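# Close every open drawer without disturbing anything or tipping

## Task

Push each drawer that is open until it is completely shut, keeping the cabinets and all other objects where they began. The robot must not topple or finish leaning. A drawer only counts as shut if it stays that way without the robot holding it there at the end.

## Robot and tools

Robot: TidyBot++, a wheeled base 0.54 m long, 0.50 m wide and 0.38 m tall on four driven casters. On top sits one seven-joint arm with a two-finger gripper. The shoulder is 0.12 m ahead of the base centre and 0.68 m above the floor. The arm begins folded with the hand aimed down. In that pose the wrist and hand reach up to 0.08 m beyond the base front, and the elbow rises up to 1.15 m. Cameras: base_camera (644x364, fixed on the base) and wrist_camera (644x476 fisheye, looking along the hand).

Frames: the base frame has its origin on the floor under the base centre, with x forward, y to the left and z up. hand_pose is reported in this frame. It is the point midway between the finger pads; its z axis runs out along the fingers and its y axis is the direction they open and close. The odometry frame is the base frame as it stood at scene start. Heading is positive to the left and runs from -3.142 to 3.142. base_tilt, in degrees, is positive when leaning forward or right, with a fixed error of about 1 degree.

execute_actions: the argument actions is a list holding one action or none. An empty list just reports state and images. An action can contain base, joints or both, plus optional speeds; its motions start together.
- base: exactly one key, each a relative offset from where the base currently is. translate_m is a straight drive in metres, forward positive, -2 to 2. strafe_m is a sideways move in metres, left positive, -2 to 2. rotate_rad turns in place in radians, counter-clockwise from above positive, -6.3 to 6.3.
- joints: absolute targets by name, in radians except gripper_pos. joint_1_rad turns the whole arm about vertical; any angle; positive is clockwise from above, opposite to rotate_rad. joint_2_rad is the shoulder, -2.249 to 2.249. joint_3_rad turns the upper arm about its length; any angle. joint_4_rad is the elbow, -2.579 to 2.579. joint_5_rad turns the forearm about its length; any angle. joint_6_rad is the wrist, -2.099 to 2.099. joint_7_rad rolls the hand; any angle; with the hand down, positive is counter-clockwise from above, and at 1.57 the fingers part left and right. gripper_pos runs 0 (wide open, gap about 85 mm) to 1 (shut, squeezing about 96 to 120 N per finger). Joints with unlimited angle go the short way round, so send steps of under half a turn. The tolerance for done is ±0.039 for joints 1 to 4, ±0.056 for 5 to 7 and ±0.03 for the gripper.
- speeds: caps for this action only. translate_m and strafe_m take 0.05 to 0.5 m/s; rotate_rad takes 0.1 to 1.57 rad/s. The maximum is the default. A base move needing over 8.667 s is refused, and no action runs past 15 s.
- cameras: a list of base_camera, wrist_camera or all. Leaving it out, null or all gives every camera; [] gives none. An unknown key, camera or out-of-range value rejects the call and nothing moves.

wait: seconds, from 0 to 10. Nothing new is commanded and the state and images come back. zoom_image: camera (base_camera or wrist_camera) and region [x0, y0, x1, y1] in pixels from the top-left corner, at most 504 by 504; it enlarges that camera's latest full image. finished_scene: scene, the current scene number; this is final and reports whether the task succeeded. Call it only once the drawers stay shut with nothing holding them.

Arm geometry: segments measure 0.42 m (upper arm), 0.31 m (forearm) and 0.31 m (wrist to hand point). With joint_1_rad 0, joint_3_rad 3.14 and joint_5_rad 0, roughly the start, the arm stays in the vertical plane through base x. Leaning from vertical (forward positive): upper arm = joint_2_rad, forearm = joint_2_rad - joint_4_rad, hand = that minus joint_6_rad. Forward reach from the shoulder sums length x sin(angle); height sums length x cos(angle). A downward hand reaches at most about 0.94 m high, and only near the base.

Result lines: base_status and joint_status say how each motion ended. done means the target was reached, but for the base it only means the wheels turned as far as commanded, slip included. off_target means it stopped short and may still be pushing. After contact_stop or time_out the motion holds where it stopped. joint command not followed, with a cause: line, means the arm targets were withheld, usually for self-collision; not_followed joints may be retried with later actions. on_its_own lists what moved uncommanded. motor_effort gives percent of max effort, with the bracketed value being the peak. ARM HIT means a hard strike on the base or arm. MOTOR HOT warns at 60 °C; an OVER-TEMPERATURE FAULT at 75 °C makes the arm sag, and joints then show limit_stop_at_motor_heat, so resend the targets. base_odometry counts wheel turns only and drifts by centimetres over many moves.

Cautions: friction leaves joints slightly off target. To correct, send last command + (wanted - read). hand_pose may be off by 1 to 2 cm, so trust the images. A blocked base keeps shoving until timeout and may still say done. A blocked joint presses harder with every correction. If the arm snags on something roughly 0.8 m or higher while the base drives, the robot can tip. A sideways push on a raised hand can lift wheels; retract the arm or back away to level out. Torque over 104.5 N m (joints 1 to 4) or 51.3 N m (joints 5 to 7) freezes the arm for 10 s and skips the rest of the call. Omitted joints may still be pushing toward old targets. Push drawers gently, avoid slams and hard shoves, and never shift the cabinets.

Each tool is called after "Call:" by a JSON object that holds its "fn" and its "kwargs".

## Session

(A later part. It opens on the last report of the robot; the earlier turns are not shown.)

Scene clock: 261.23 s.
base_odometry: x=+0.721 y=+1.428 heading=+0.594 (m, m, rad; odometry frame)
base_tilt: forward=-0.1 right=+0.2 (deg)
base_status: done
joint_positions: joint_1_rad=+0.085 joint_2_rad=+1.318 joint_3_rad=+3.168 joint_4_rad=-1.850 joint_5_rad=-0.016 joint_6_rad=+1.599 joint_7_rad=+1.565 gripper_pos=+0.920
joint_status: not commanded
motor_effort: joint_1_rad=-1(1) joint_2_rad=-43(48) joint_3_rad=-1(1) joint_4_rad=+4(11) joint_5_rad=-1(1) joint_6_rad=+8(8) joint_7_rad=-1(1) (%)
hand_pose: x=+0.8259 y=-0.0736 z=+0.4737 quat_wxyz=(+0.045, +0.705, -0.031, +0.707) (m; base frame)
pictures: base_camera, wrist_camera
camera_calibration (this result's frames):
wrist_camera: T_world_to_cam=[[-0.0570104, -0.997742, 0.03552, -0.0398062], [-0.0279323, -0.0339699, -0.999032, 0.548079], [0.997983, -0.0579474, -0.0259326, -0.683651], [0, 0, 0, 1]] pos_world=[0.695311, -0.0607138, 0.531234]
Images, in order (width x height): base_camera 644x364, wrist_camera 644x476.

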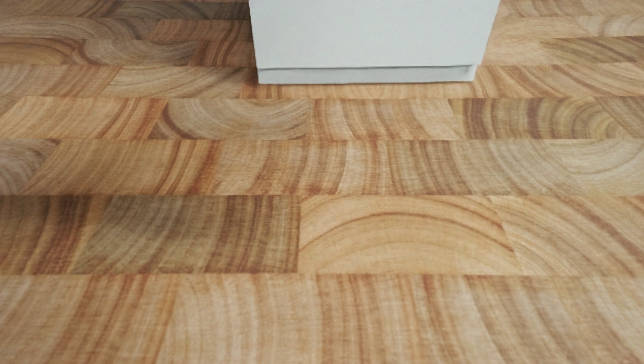

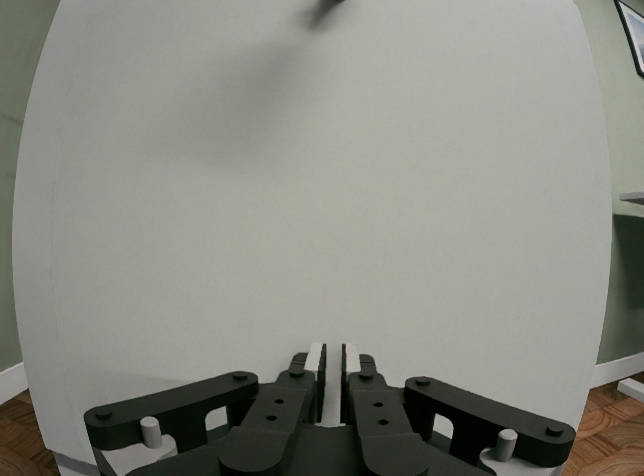

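Call:
{"fn": "execute_actions", "kwargs": {"actions": [{"base": {"translate_m": 0.02}, "joints": {"joint_1_rad": 0.095, "joint_2_rad": 1.3, "joint_4_rad": -1.84, "joint_6_rad": 1.6, "gripper_pos": 0.92}, "speeds": {"translate_m": 0.05}}]}}

Scene clock: 263.83 s.
base_odometry: x=+0.738 y=+1.439 heading=+0.595 (m, m, rad; odometry frame)
base_tilt: forward=-0.2 right=+0.2 (deg)
base_status: done
joint_positions: joint_1_rad=+0.087 joint_2_rad=+1.318 joint_3_rad=+3.168 joint_4_rad=-1.882 joint_5_rad=-0.016 joint_6_rad=+1.602 joint_7_rad=+1.565 gripper_pos=+0.920
joint_status: joint_4_rad off_target (ended at -1.882, target -1.840); the others done
motor_effort: joint_1_rad=-1(4) joint_2_rad=-47(49) joint_3_rad=-1(2) joint_4_rad=+10(20) joint_5_rad=+0(2) joint_6_rad=+6(8) joint_7_rad=-1(1) (%)
hand_pose: x=+0.8155 y=-0.0743 z=+0.4650 quat_wxyz=(+0.046, +0.716, -0.032, +0.696) (m; base frame)
pictures: base_camera, wrist_camera
camera_calibration (this result's frames):
wrist_camera: T_world_to_cam=[[-0.0586807, -0.997678, 0.0345659, -0.0389269], [-0.0570316, -0.0312186, -0.997884, 0.562509], [0.996646, -0.0605279, -0.0550672, -0.659177], [0, 0, 0, 1]] pos_world=[0.686763, -0.0611743, 0.526365]
Images, in order (width x height): base_camera 644x364, wrist_camera 644x476.

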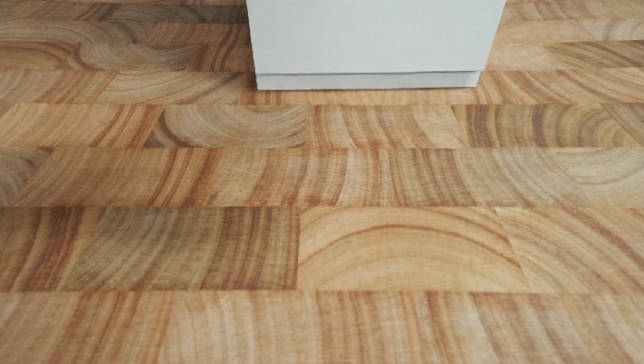

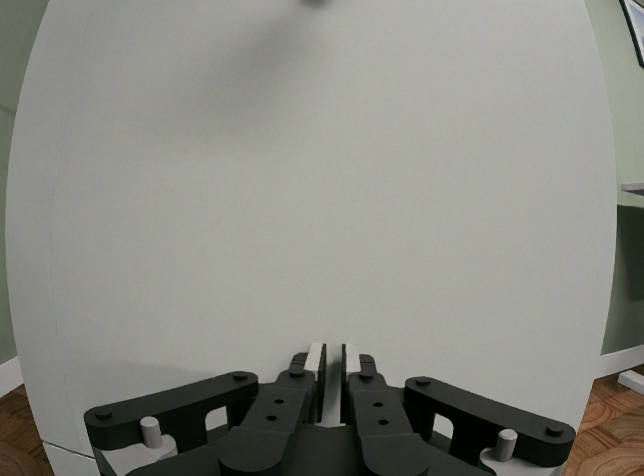

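Call:
{"fn": "execute_actions", "kwargs": {"actions": [{"base": {"translate_m": -0.35}, "joints": {"joint_1_rad": 0.095, "joint_2_rad": 1.3, "joint_4_rad": -1.84, "joint_6_rad": 1.6, "gripper_pos": 0.92}}]}}

Scene clock: 268.97 s.
base_odometry: x=+0.448 y=+1.243 heading=+0.595 (m, m, rad; odometry frame)
base_tilt: forward=-0.2 right=+0.2 (deg)
base_status: done
joint_positions: joint_1_rad=+0.087 joint_2_rad=+1.312 joint_3_rad=+3.168 joint_4_rad=-1.838 joint_5_rad=-0.016 joint_6_rad=+1.602 joint_7_rad=+1.565 gripper_pos=+0.920
joint_status: all done
motor_effort: joint_1_rad=+0(5) joint_2_rad=-44(44) joint_3_rad=-1(2) joint_4_rad=+4(11) joint_5_rad=+0(1) joint_6_rad=+8(8) joint_7_rad=-1(1) (%)
hand_pose: x=+0.8304 y=-0.0754 z=+0.4822 quat_wxyz=(+0.046, +0.698, -0.031, +0.714) (m; base frame)
pictures: base_camera, wrist_camera
camera_calibration (this result's frames):
wrist_camera: T_world_to_cam=[[-0.0594514, -0.997577, 0.0361461, -0.0398924], [-0.00810047, -0.0357268, -0.999329, 0.540197], [0.998198, -0.0597043, -0.00595684, -0.697965], [0, 0, 0, 1]] pos_world=[0.698712, -0.0621678, 0.537119]
Images, in order (width x height): base_camera 644x364, wrist_camera 644x476.

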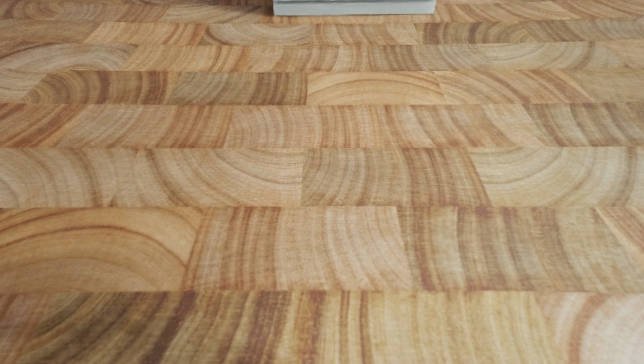

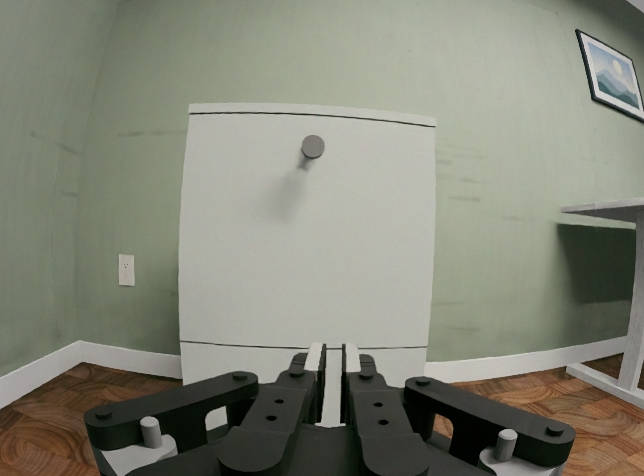

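Call:
{"fn": "zoom_image", "kwargs": {"camera": "wrist_camera", "region": [160, 300, 300, 400]}}

Call:
{"fn": "zoom_image", "kwargs": {"camera": "wrist_camera", "region": [370, 300, 470, 400]}}

Call:
{"fn": "zoom_image", "kwargs": {"camera": "wrist_camera", "region": [170, 85, 450, 165]}}

Region (160, 300, 300, 400) of wrist_camera's 644x476 image, scaled by 3.600; it fills the top 360 rows of this view, and the rest is white.

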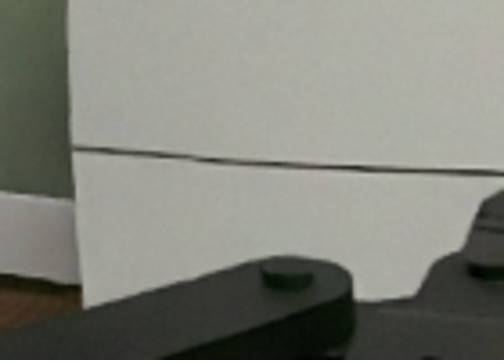

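Region (370, 300, 470, 400) of wrist_camera's 644x476 image, scaled by 5.040.

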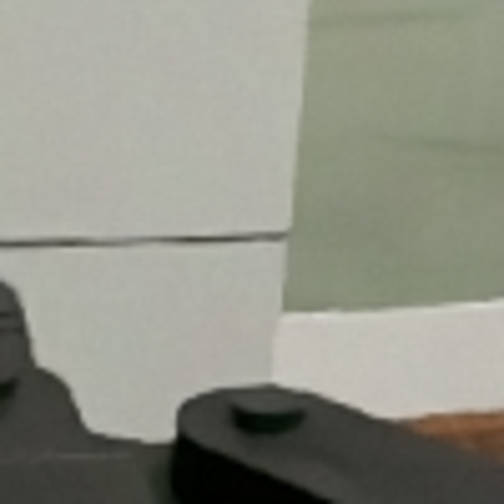

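Region (170, 85, 450, 165) of wrist_camera's 644x476 image, scaled by 1.800; it fills the top 144 rows of this view, and the rest is white.

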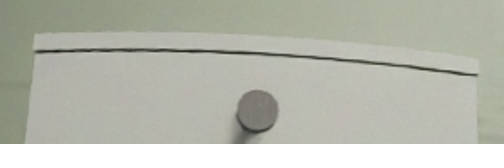

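Call:
{"fn": "zoom_image", "kwargs": {"camera": "wrist_camera", "region": [410, 330, 446, 366]}}

Call:
{"fn": "zoom_image", "kwargs": {"camera": "wrist_camera", "region": [166, 324, 202, 360]}}

Region (410, 330, 446, 366) of wrist_camera's 644x476 image, scaled by 14.000.

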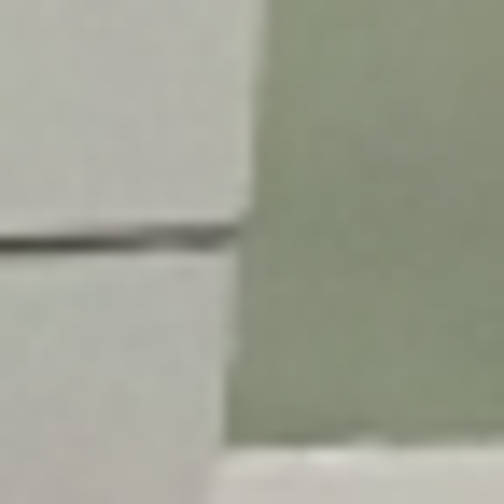

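Region (166, 324, 202, 360) of wrist_camera's 644x476 image, scaled by 14.000.

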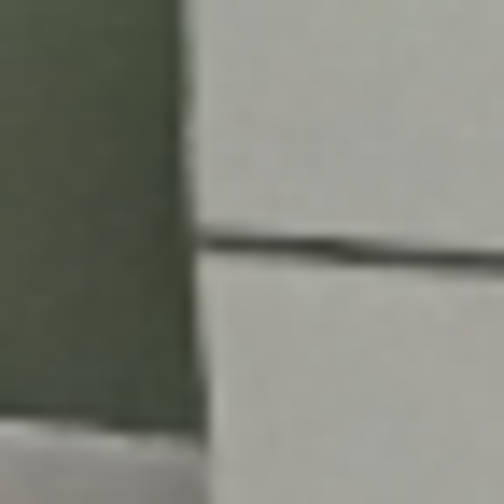

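Call:
{"fn": "execute_actions", "kwargs": {"actions": [{"base": {"rotate_rad": -1.571}, "joints": {"joint_1_rad": 0.0, "joint_2_rad": 0.3, "joint_4_rad": -2.2, "joint_6_rad": 0.8, "gripper_pos": 0.92}}]}}

Scene clock: 292.10 s.
base_odometry: x=+0.448 y=+1.243 heading=-0.976 (m, m, rad; odometry frame)
base_tilt: forward=-0.2 right=+0.2 (deg)
base_status: done
joint_positions: joint_1_rad=+0.023 joint_2_rad=+0.317 joint_3_rad=+3.174 joint_4_rad=-2.182 joint_5_rad=-0.016 joint_6_rad=+0.841 joint_7_rad=+1.565 gripper_pos=+0.920
joint_status: all done
motor_effort: joint_1_rad=-1(7) joint_2_rad=-28(47) joint_3_rad=+0(3) joint_4_rad=+15(16) joint_5_rad=+0(1) joint_6_rad=+8(8) joint_7_rad=-1(1) (%)
hand_pose: x=+0.7480 y=-0.0350 z=+0.8023 quat_wxyz=(+0.021, +0.737, -0.026, +0.675) (m; base frame)
pictures: base_camera, wrist_camera
camera_calibration (this result's frames):
wrist_camera: T_world_to_cam=[[-0.0157269, -0.99986, 0.00566873, -0.0243658], [-0.11532, -0.00381777, -0.993321, 0.937377], [0.993204, -0.0162756, -0.115244, -0.51847], [0, 0, 0, 1]] pos_world=[0.622661, -0.0292221, 0.871504]
Images, in order (width x height): base_camera 644x364, wrist_camera 644x476.

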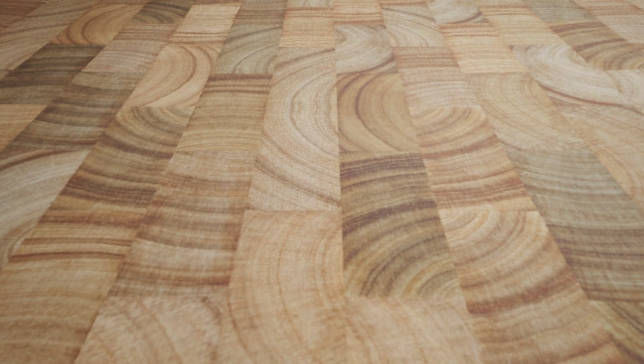

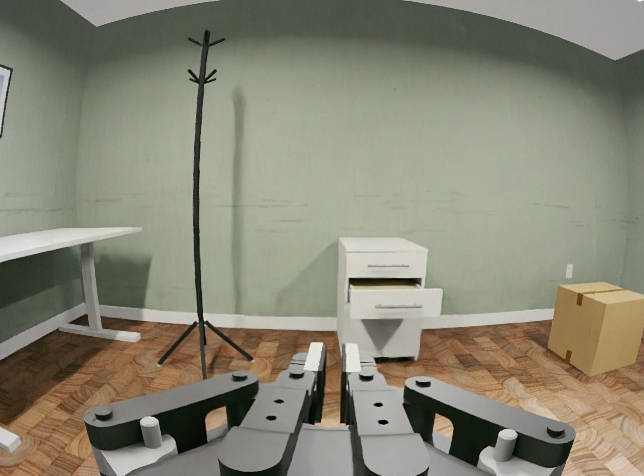

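Call:
{"fn": "zoom_image", "kwargs": {"camera": "wrist_camera", "region": [320, 220, 460, 370]}}

Region (320, 220, 460, 370) of wrist_camera's 644x476 image, scaled by 3.360; it fills the left 470 columns of this view, and the rest is white.

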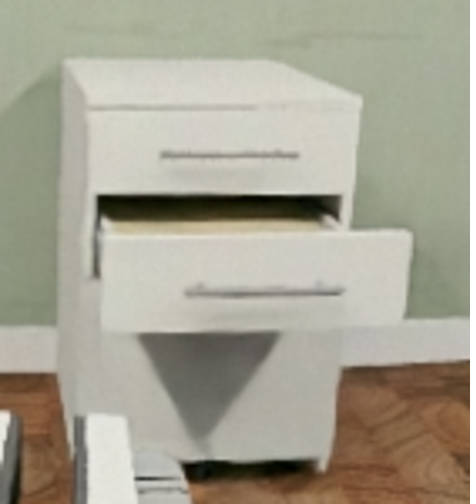

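Call:
{"fn": "execute_actions", "kwargs": {"actions": [{"base": {"strafe_m": -0.32}, "joints": {"joint_1_rad": 0.0, "joint_2_rad": 1.3, "joint_4_rad": -1.84, "joint_6_rad": 1.6, "gripper_pos": 0.92}}]}}

Call:
{"fn": "execute_actions", "kwargs": {"actions": [{"base": {"translate_m": 0.85}, "joints": {"joint_1_rad": 0.0, "joint_2_rad": 1.3, "joint_4_rad": -1.84, "joint_6_rad": 1.6, "gripper_pos": 0.92}}]}}

Scene clock: 334.40 s.
base_odometry: x=+0.182 y=+1.064 heading=-0.977 (m, m, rad; odometry frame)
base_tilt: forward=-0.2 right=+0.2 (deg)
base_status: done
joint_positions: joint_1_rad=+0.015 joint_2_rad=+1.283 joint_3_rad=+3.172 joint_4_rad=-1.859 joint_5_rad=-0.016 joint_6_rad=+1.558 joint_7_rad=+1.565 gripper_pos=+0.920
joint_status: all done
motor_effort: joint_1_rad=-1(4) joint_2_rad=-43(46) joint_3_rad=+0(3) joint_4_rad=+5(15) joint_5_rad=+0(0) joint_6_rad=+8(8) joint_7_rad=-1(1) (%)
hand_pose: x=+0.8333 y=-0.0260 z=+0.4831 quat_wxyz=(+0.022, +0.711, -0.006, +0.703) (m; base frame)
pictures: base_camera, wrist_camera
camera_calibration (this result's frames):
wrist_camera: T_world_to_cam=[[0.0109541, -0.999229, 0.03769, -0.0499386], [-0.0405876, -0.0381055, -0.998449, 0.569495], [0.999116, 0.00940739, -0.0409738, -0.680032], [0, 0, 0, 1]] pos_world=[0.703092, -0.0218019, 0.54263]
Images, in order (width x height): base_camera 644x364, wrist_camera 644x476.

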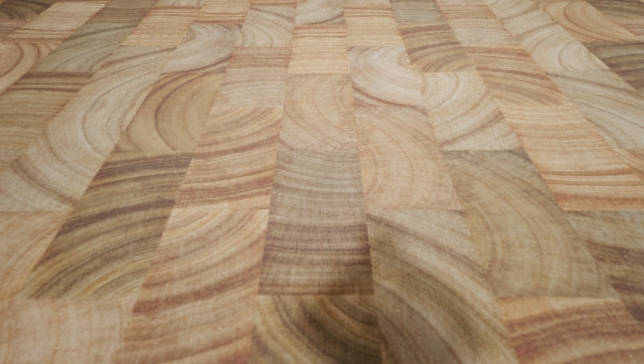

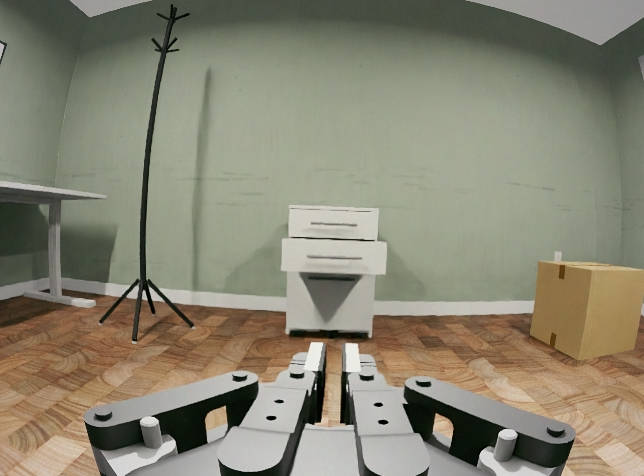

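Scene clock: 337.47 s.
base_odometry: x=+0.658 y=+0.360 heading=-0.977 (m, m, rad; odometry frame)
base_tilt: forward=-0.1 right=+0.2 (deg)
base_status: done
joint_positions: joint_1_rad=+0.015 joint_2_rad=+1.283 joint_3_rad=+3.172 joint_4_rad=-1.852 joint_5_rad=-0.016 joint_6_rad=+1.560 joint_7_rad=+1.565 gripper_pos=+0.920
joint_status: all done
motor_effort: joint_1_rad=-1(1) joint_2_rad=-44(46) joint_3_rad=+0(1) joint_4_rad=+4(6) joint_5_rad=+0(1) joint_6_rad=+8(8) joint_7_rad=-1(1) (%)
hand_pose: x=+0.8356 y=-0.0260 z=+0.4856 quat_wxyz=(+0.022, +0.708, -0.006, +0.705) (m; base frame)
pictures: base_camera, wrist_camera
camera_calibration (this result's frames):
wrist_camera: T_world_to_cam=[[0.0108852, -0.999219, 0.0379888, -0.050121], [-0.0324739, -0.0383242, -0.998738, 0.565397], [0.999413, 0.00963777, -0.0328657, -0.686335], [0, 0, 0, 1]] pos_world=[0.704839, -0.0217987, 0.544031]
Images, in order (width x height): base_camera 644x364, wrist_camera 644x476.

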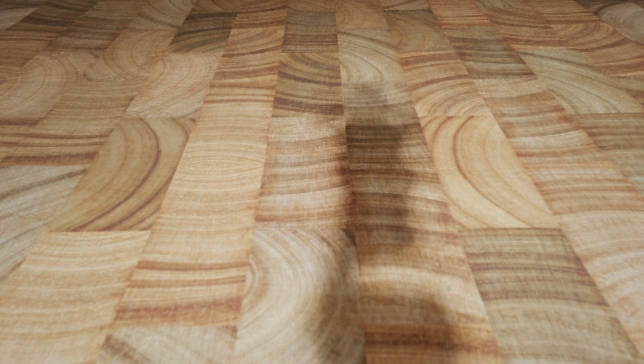

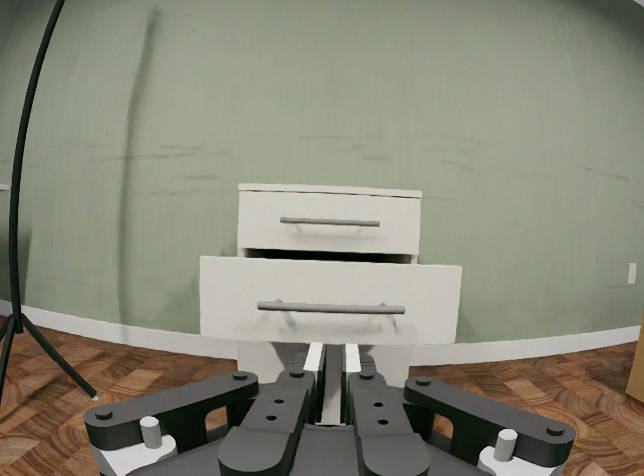

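Call:
{"fn": "execute_actions", "kwargs": {"actions": [{"base": {"translate_m": 0.22}, "joints": {"joint_1_rad": 0.0, "joint_2_rad": 1.345, "joint_4_rad": -1.8, "joint_6_rad": 1.6, "gripper_pos": 0.92}}]}}

Scene clock: 361.17 s.
base_odometry: x=+0.781 y=+0.177 heading=-0.977 (m, m, rad; odometry frame)
base_tilt: forward=-0.1 right=+0.2 (deg)
base_status: done
joint_positions: joint_1_rad=+0.015 joint_2_rad=+1.329 joint_3_rad=+3.172 joint_4_rad=-1.809 joint_5_rad=-0.016 joint_6_rad=+1.561 joint_7_rad=+1.565 gripper_pos=+0.920
joint_status: all done
motor_effort: joint_1_rad=+0(3) joint_2_rad=-44(47) joint_3_rad=-1(1) joint_4_rad=+4(6) joint_5_rad=+0(0) joint_6_rad=+8(9) joint_7_rad=-1(1) (%)
hand_pose: x=+0.8395 y=-0.0258 z=+0.4659 quat_wxyz=(+0.022, +0.709, -0.005, +0.704) (m; base frame)
pictures: base_camera, wrist_camera
camera_calibration (this result's frames):
wrist_camera: T_world_to_cam=[[0.0122482, -0.999192, 0.038268, -0.050461], [-0.035254, -0.0386786, -0.99863, 0.548144], [0.999303, 0.0108823, -0.0356993, -0.689481], [0, 0, 0, 1]] pos_world=[0.708943, -0.0217157, 0.52471]
Images, in order (width x height): base_camera 644x364, wrist_camera 644x476.

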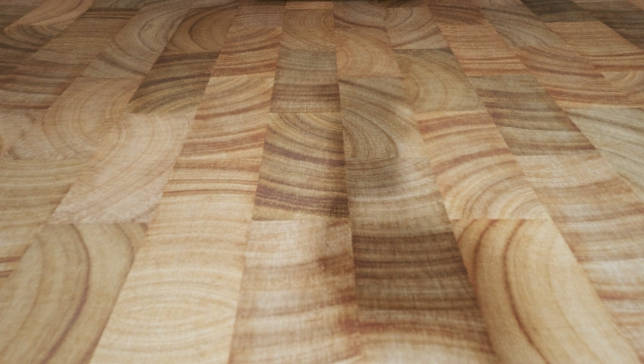

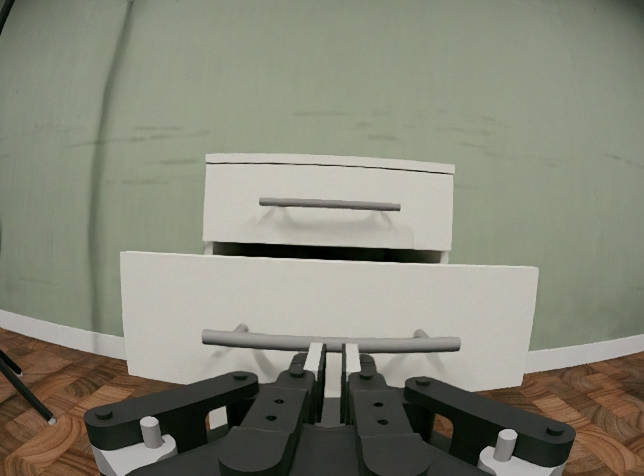

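Call:
{"fn": "execute_actions", "kwargs": {"actions": [{"base": {"translate_m": 0.36}, "joints": {"joint_1_rad": 0.0, "joint_2_rad": 1.345, "joint_4_rad": -1.8, "joint_6_rad": 1.6, "gripper_pos": 0.92}, "speeds": {"translate_m": 0.12}}]}}

Scene clock: 375.93 s.
base_odometry: x=+0.982 y=-0.122 heading=-0.977 (m, m, rad; odometry frame)
base_tilt: forward=-0.1 right=+0.2 (deg)
base_status: done
joint_positions: joint_1_rad=+0.015 joint_2_rad=+1.331 joint_3_rad=+3.171 joint_4_rad=-1.807 joint_5_rad=-0.016 joint_6_rad=+1.564 joint_7_rad=+1.565 gripper_pos=+0.920
joint_status: all done
motor_effort: joint_1_rad=-1(2) joint_2_rad=-44(46) joint_3_rad=-1(1) joint_4_rad=+5(13) joint_5_rad=-1(0) joint_6_rad=+8(9) joint_7_rad=-1(1) (%)
hand_pose: x=+0.8398 y=-0.0257 z=+0.4663 quat_wxyz=(+0.022, +0.708, -0.005, +0.706) (m; base frame)
pictures: base_camera, wrist_camera
camera_calibration (this result's frames):
wrist_camera: T_world_to_cam=[[0.012327, -0.999186, 0.0384194, -0.0505309], [-0.031524, -0.0387916, -0.99875, 0.545484], [0.999427, 0.0111004, -0.0319765, -0.691624], [0, 0, 0, 1]] pos_world=[0.709046, -0.0216522, 0.524628]
Images, in order (width x height): base_camera 644x364, wrist_camera 644x476.

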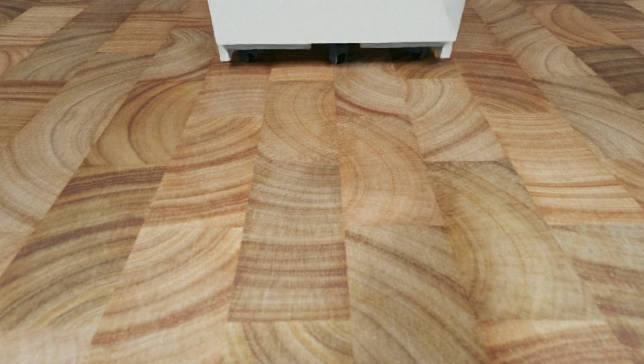

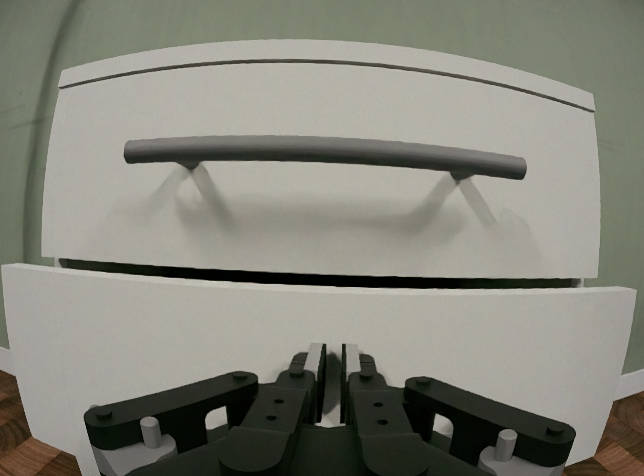

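Call:
{"fn": "execute_actions", "kwargs": {"actions": [{"base": {"translate_m": 0.035}, "joints": {"joint_1_rad": 0.0, "joint_2_rad": 1.345, "joint_4_rad": -1.8, "joint_6_rad": 1.6, "gripper_pos": 0.92}, "speeds": {"translate_m": 0.05}}]}}

Scene clock: 379.37 s.
base_odometry: x=+1.002 y=-0.151 heading=-0.977 (m, m, rad; odometry frame)
base_tilt: forward=-0.1 right=+0.2 (deg)
base_status: done
joint_positions: joint_1_rad=+0.015 joint_2_rad=+1.331 joint_3_rad=+3.171 joint_4_rad=-1.806 joint_5_rad=-0.016 joint_6_rad=+1.565 joint_7_rad=+1.565 gripper_pos=+0.920
joint_status: all done
motor_effort: joint_1_rad=-1(1) joint_2_rad=-44(46) joint_3_rad=-1(1) joint_4_rad=+4(11) joint_5_rad=+0(1) joint_6_rad=+8(8) joint_7_rad=-1(1) (%)
hand_pose: x=+0.8402 y=-0.0257 z=+0.4669 quat_wxyz=(+0.022, +0.707, -0.005, +0.707) (m; base frame)
pictures: base_camera, wrist_camera
camera_calibration (this result's frames):
wrist_camera: T_world_to_cam=[[0.0123097, -0.999183, 0.0385062, -0.0505744], [-0.0294177, -0.0388544, -0.998812, 0.544373], [0.999491, 0.0111623, -0.029872, -0.693034], [0, 0, 0, 1]] pos_world=[0.709319, -0.0216459, 0.524971]
Images, in order (width x height): base_camera 644x364, wrist_camera 644x476.

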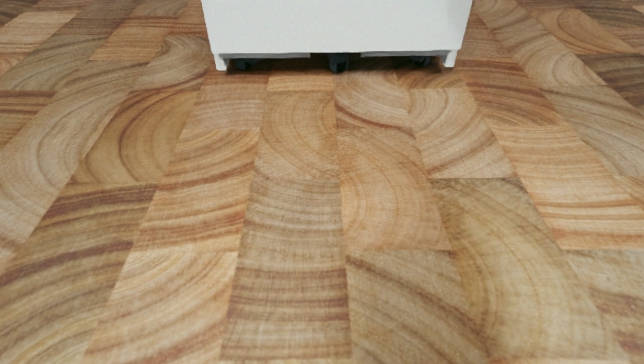

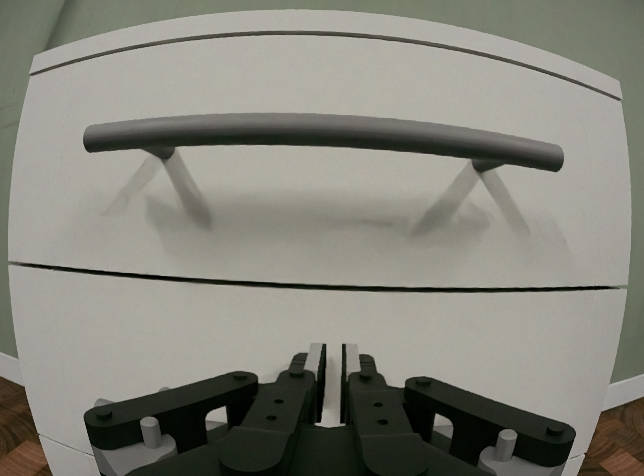

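Call:
{"fn": "execute_actions", "kwargs": {"actions": [{"base": {"translate_m": 0.015}, "joints": {"joint_1_rad": 0.0, "joint_2_rad": 1.345, "joint_4_rad": -1.8, "joint_6_rad": 1.6, "gripper_pos": 0.92}, "speeds": {"translate_m": 0.05}}]}}

Scene clock: 382.17 s.
base_odometry: x=+1.010 y=-0.163 heading=-0.978 (m, m, rad; odometry frame)
base_tilt: forward=-0.1 right=+0.2 (deg)
base_status: done
joint_positions: joint_1_rad=+0.015 joint_2_rad=+1.333 joint_3_rad=+3.171 joint_4_rad=-1.822 joint_5_rad=-0.016 joint_6_rad=+1.580 joint_7_rad=+1.565 gripper_pos=+0.920
joint_status: all done
motor_effort: joint_1_rad=-1(2) joint_2_rad=-45(49) joint_3_rad=-1(1) joint_4_rad=+7(15) joint_5_rad=+0(1) joint_6_rad=+7(8) joint_7_rad=-1(1) (%)
hand_pose: x=+0.8345 y=-0.0256 z=+0.4648 quat_wxyz=(+0.022, +0.709, -0.005, +0.705) (m; base frame)
pictures: base_camera, wrist_camera
camera_calibration (this result's frames):
wrist_camera: T_world_to_cam=[[0.0124156, -0.999176, 0.0386391, -0.0504621], [-0.033142, -0.039032, -0.998688, 0.545156], [0.999374, 0.0111187, -0.0335993, -0.685534], [0, 0, 0, 1]] pos_world=[0.703798, -0.0215197, 0.523358]
Images, in order (width x height): base_camera 644x364, wrist_camera 644x476.

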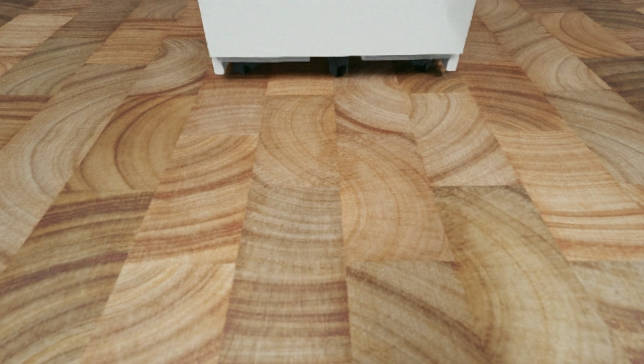

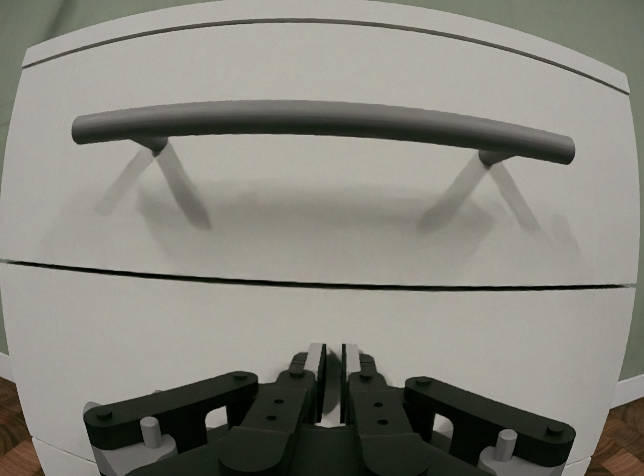

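Call:
{"fn": "execute_actions", "kwargs": {"actions": [{"base": {"translate_m": -0.35}, "joints": {"joint_1_rad": 0.0, "joint_2_rad": 1.345, "joint_4_rad": -1.8, "joint_6_rad": 1.6, "gripper_pos": 0.92}}]}}

Scene clock: 386.40 s.
base_odometry: x=+0.815 y=+0.127 heading=-0.978 (m, m, rad; odometry frame)
base_tilt: forward=-0.2 right=+0.2 (deg)
base_status: done
joint_positions: joint_1_rad=+0.014 joint_2_rad=+1.333 joint_3_rad=+3.171 joint_4_rad=-1.804 joint_5_rad=-0.016 joint_6_rad=+1.580 joint_7_rad=+1.565 gripper_pos=+0.920
joint_status: all done
motor_effort: joint_1_rad=-1(3) joint_2_rad=-45(46) joint_3_rad=-1(2) joint_4_rad=+5(7) joint_5_rad=+0(1) joint_6_rad=+8(8) joint_7_rad=-1(1) (%)
hand_pose: x=+0.8403 y=-0.0250 z=+0.4705 quat_wxyz=(+0.021, +0.702, -0.005, +0.712) (m; base frame)
pictures: base_camera, wrist_camera
camera_calibration (this result's frames):
wrist_camera: T_world_to_cam=[[0.0129499, -0.999147, 0.0392002, -0.0508954], [-0.0146594, -0.039389, -0.999116, 0.535742], [0.999809, 0.0123638, -0.015157, -0.700156], [0, 0, 0, 1]] pos_world=[0.708535, -0.0210931, 0.526651]
Images, in order (width x height): base_camera 644x364, wrist_camera 644x476.

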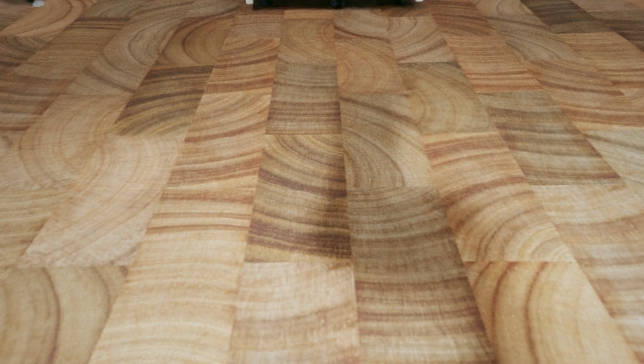

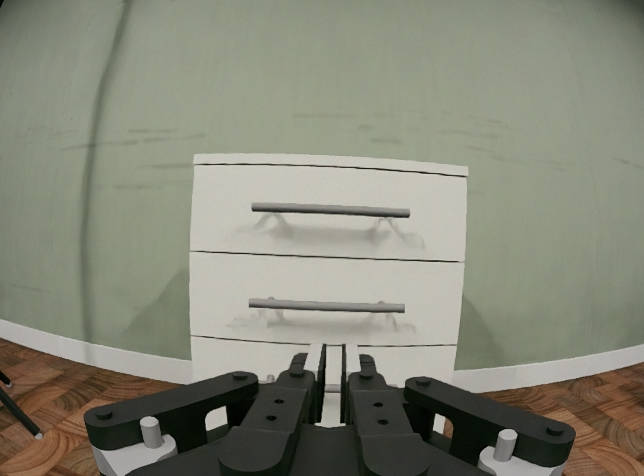

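Call:
{"fn": "zoom_image", "kwargs": {"camera": "wrist_camera", "region": [175, 230, 235, 370]}}

Call:
{"fn": "zoom_image", "kwargs": {"camera": "wrist_camera", "region": [425, 230, 485, 370]}}

Region (175, 230, 235, 370) of wrist_camera's 644x476 image, scaled by 3.600; it fills the left 216 columns of this view, and the rest is white.

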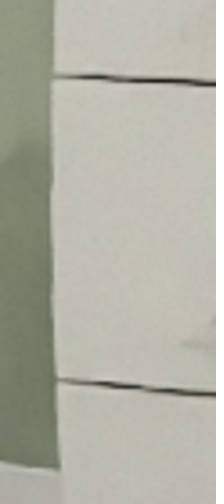

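Region (425, 230, 485, 370) of wrist_camera's 644x476 image, scaled by 3.600; it fills the left 216 columns of this view, and the rest is white.

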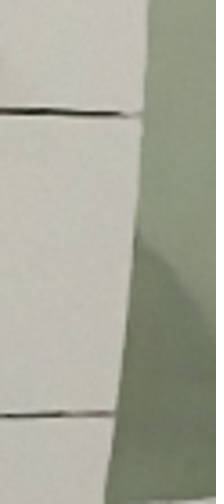

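Call:
{"fn": "finished_scene", "kwargs": {"scene": 2}}

The scene is finished: the task was done.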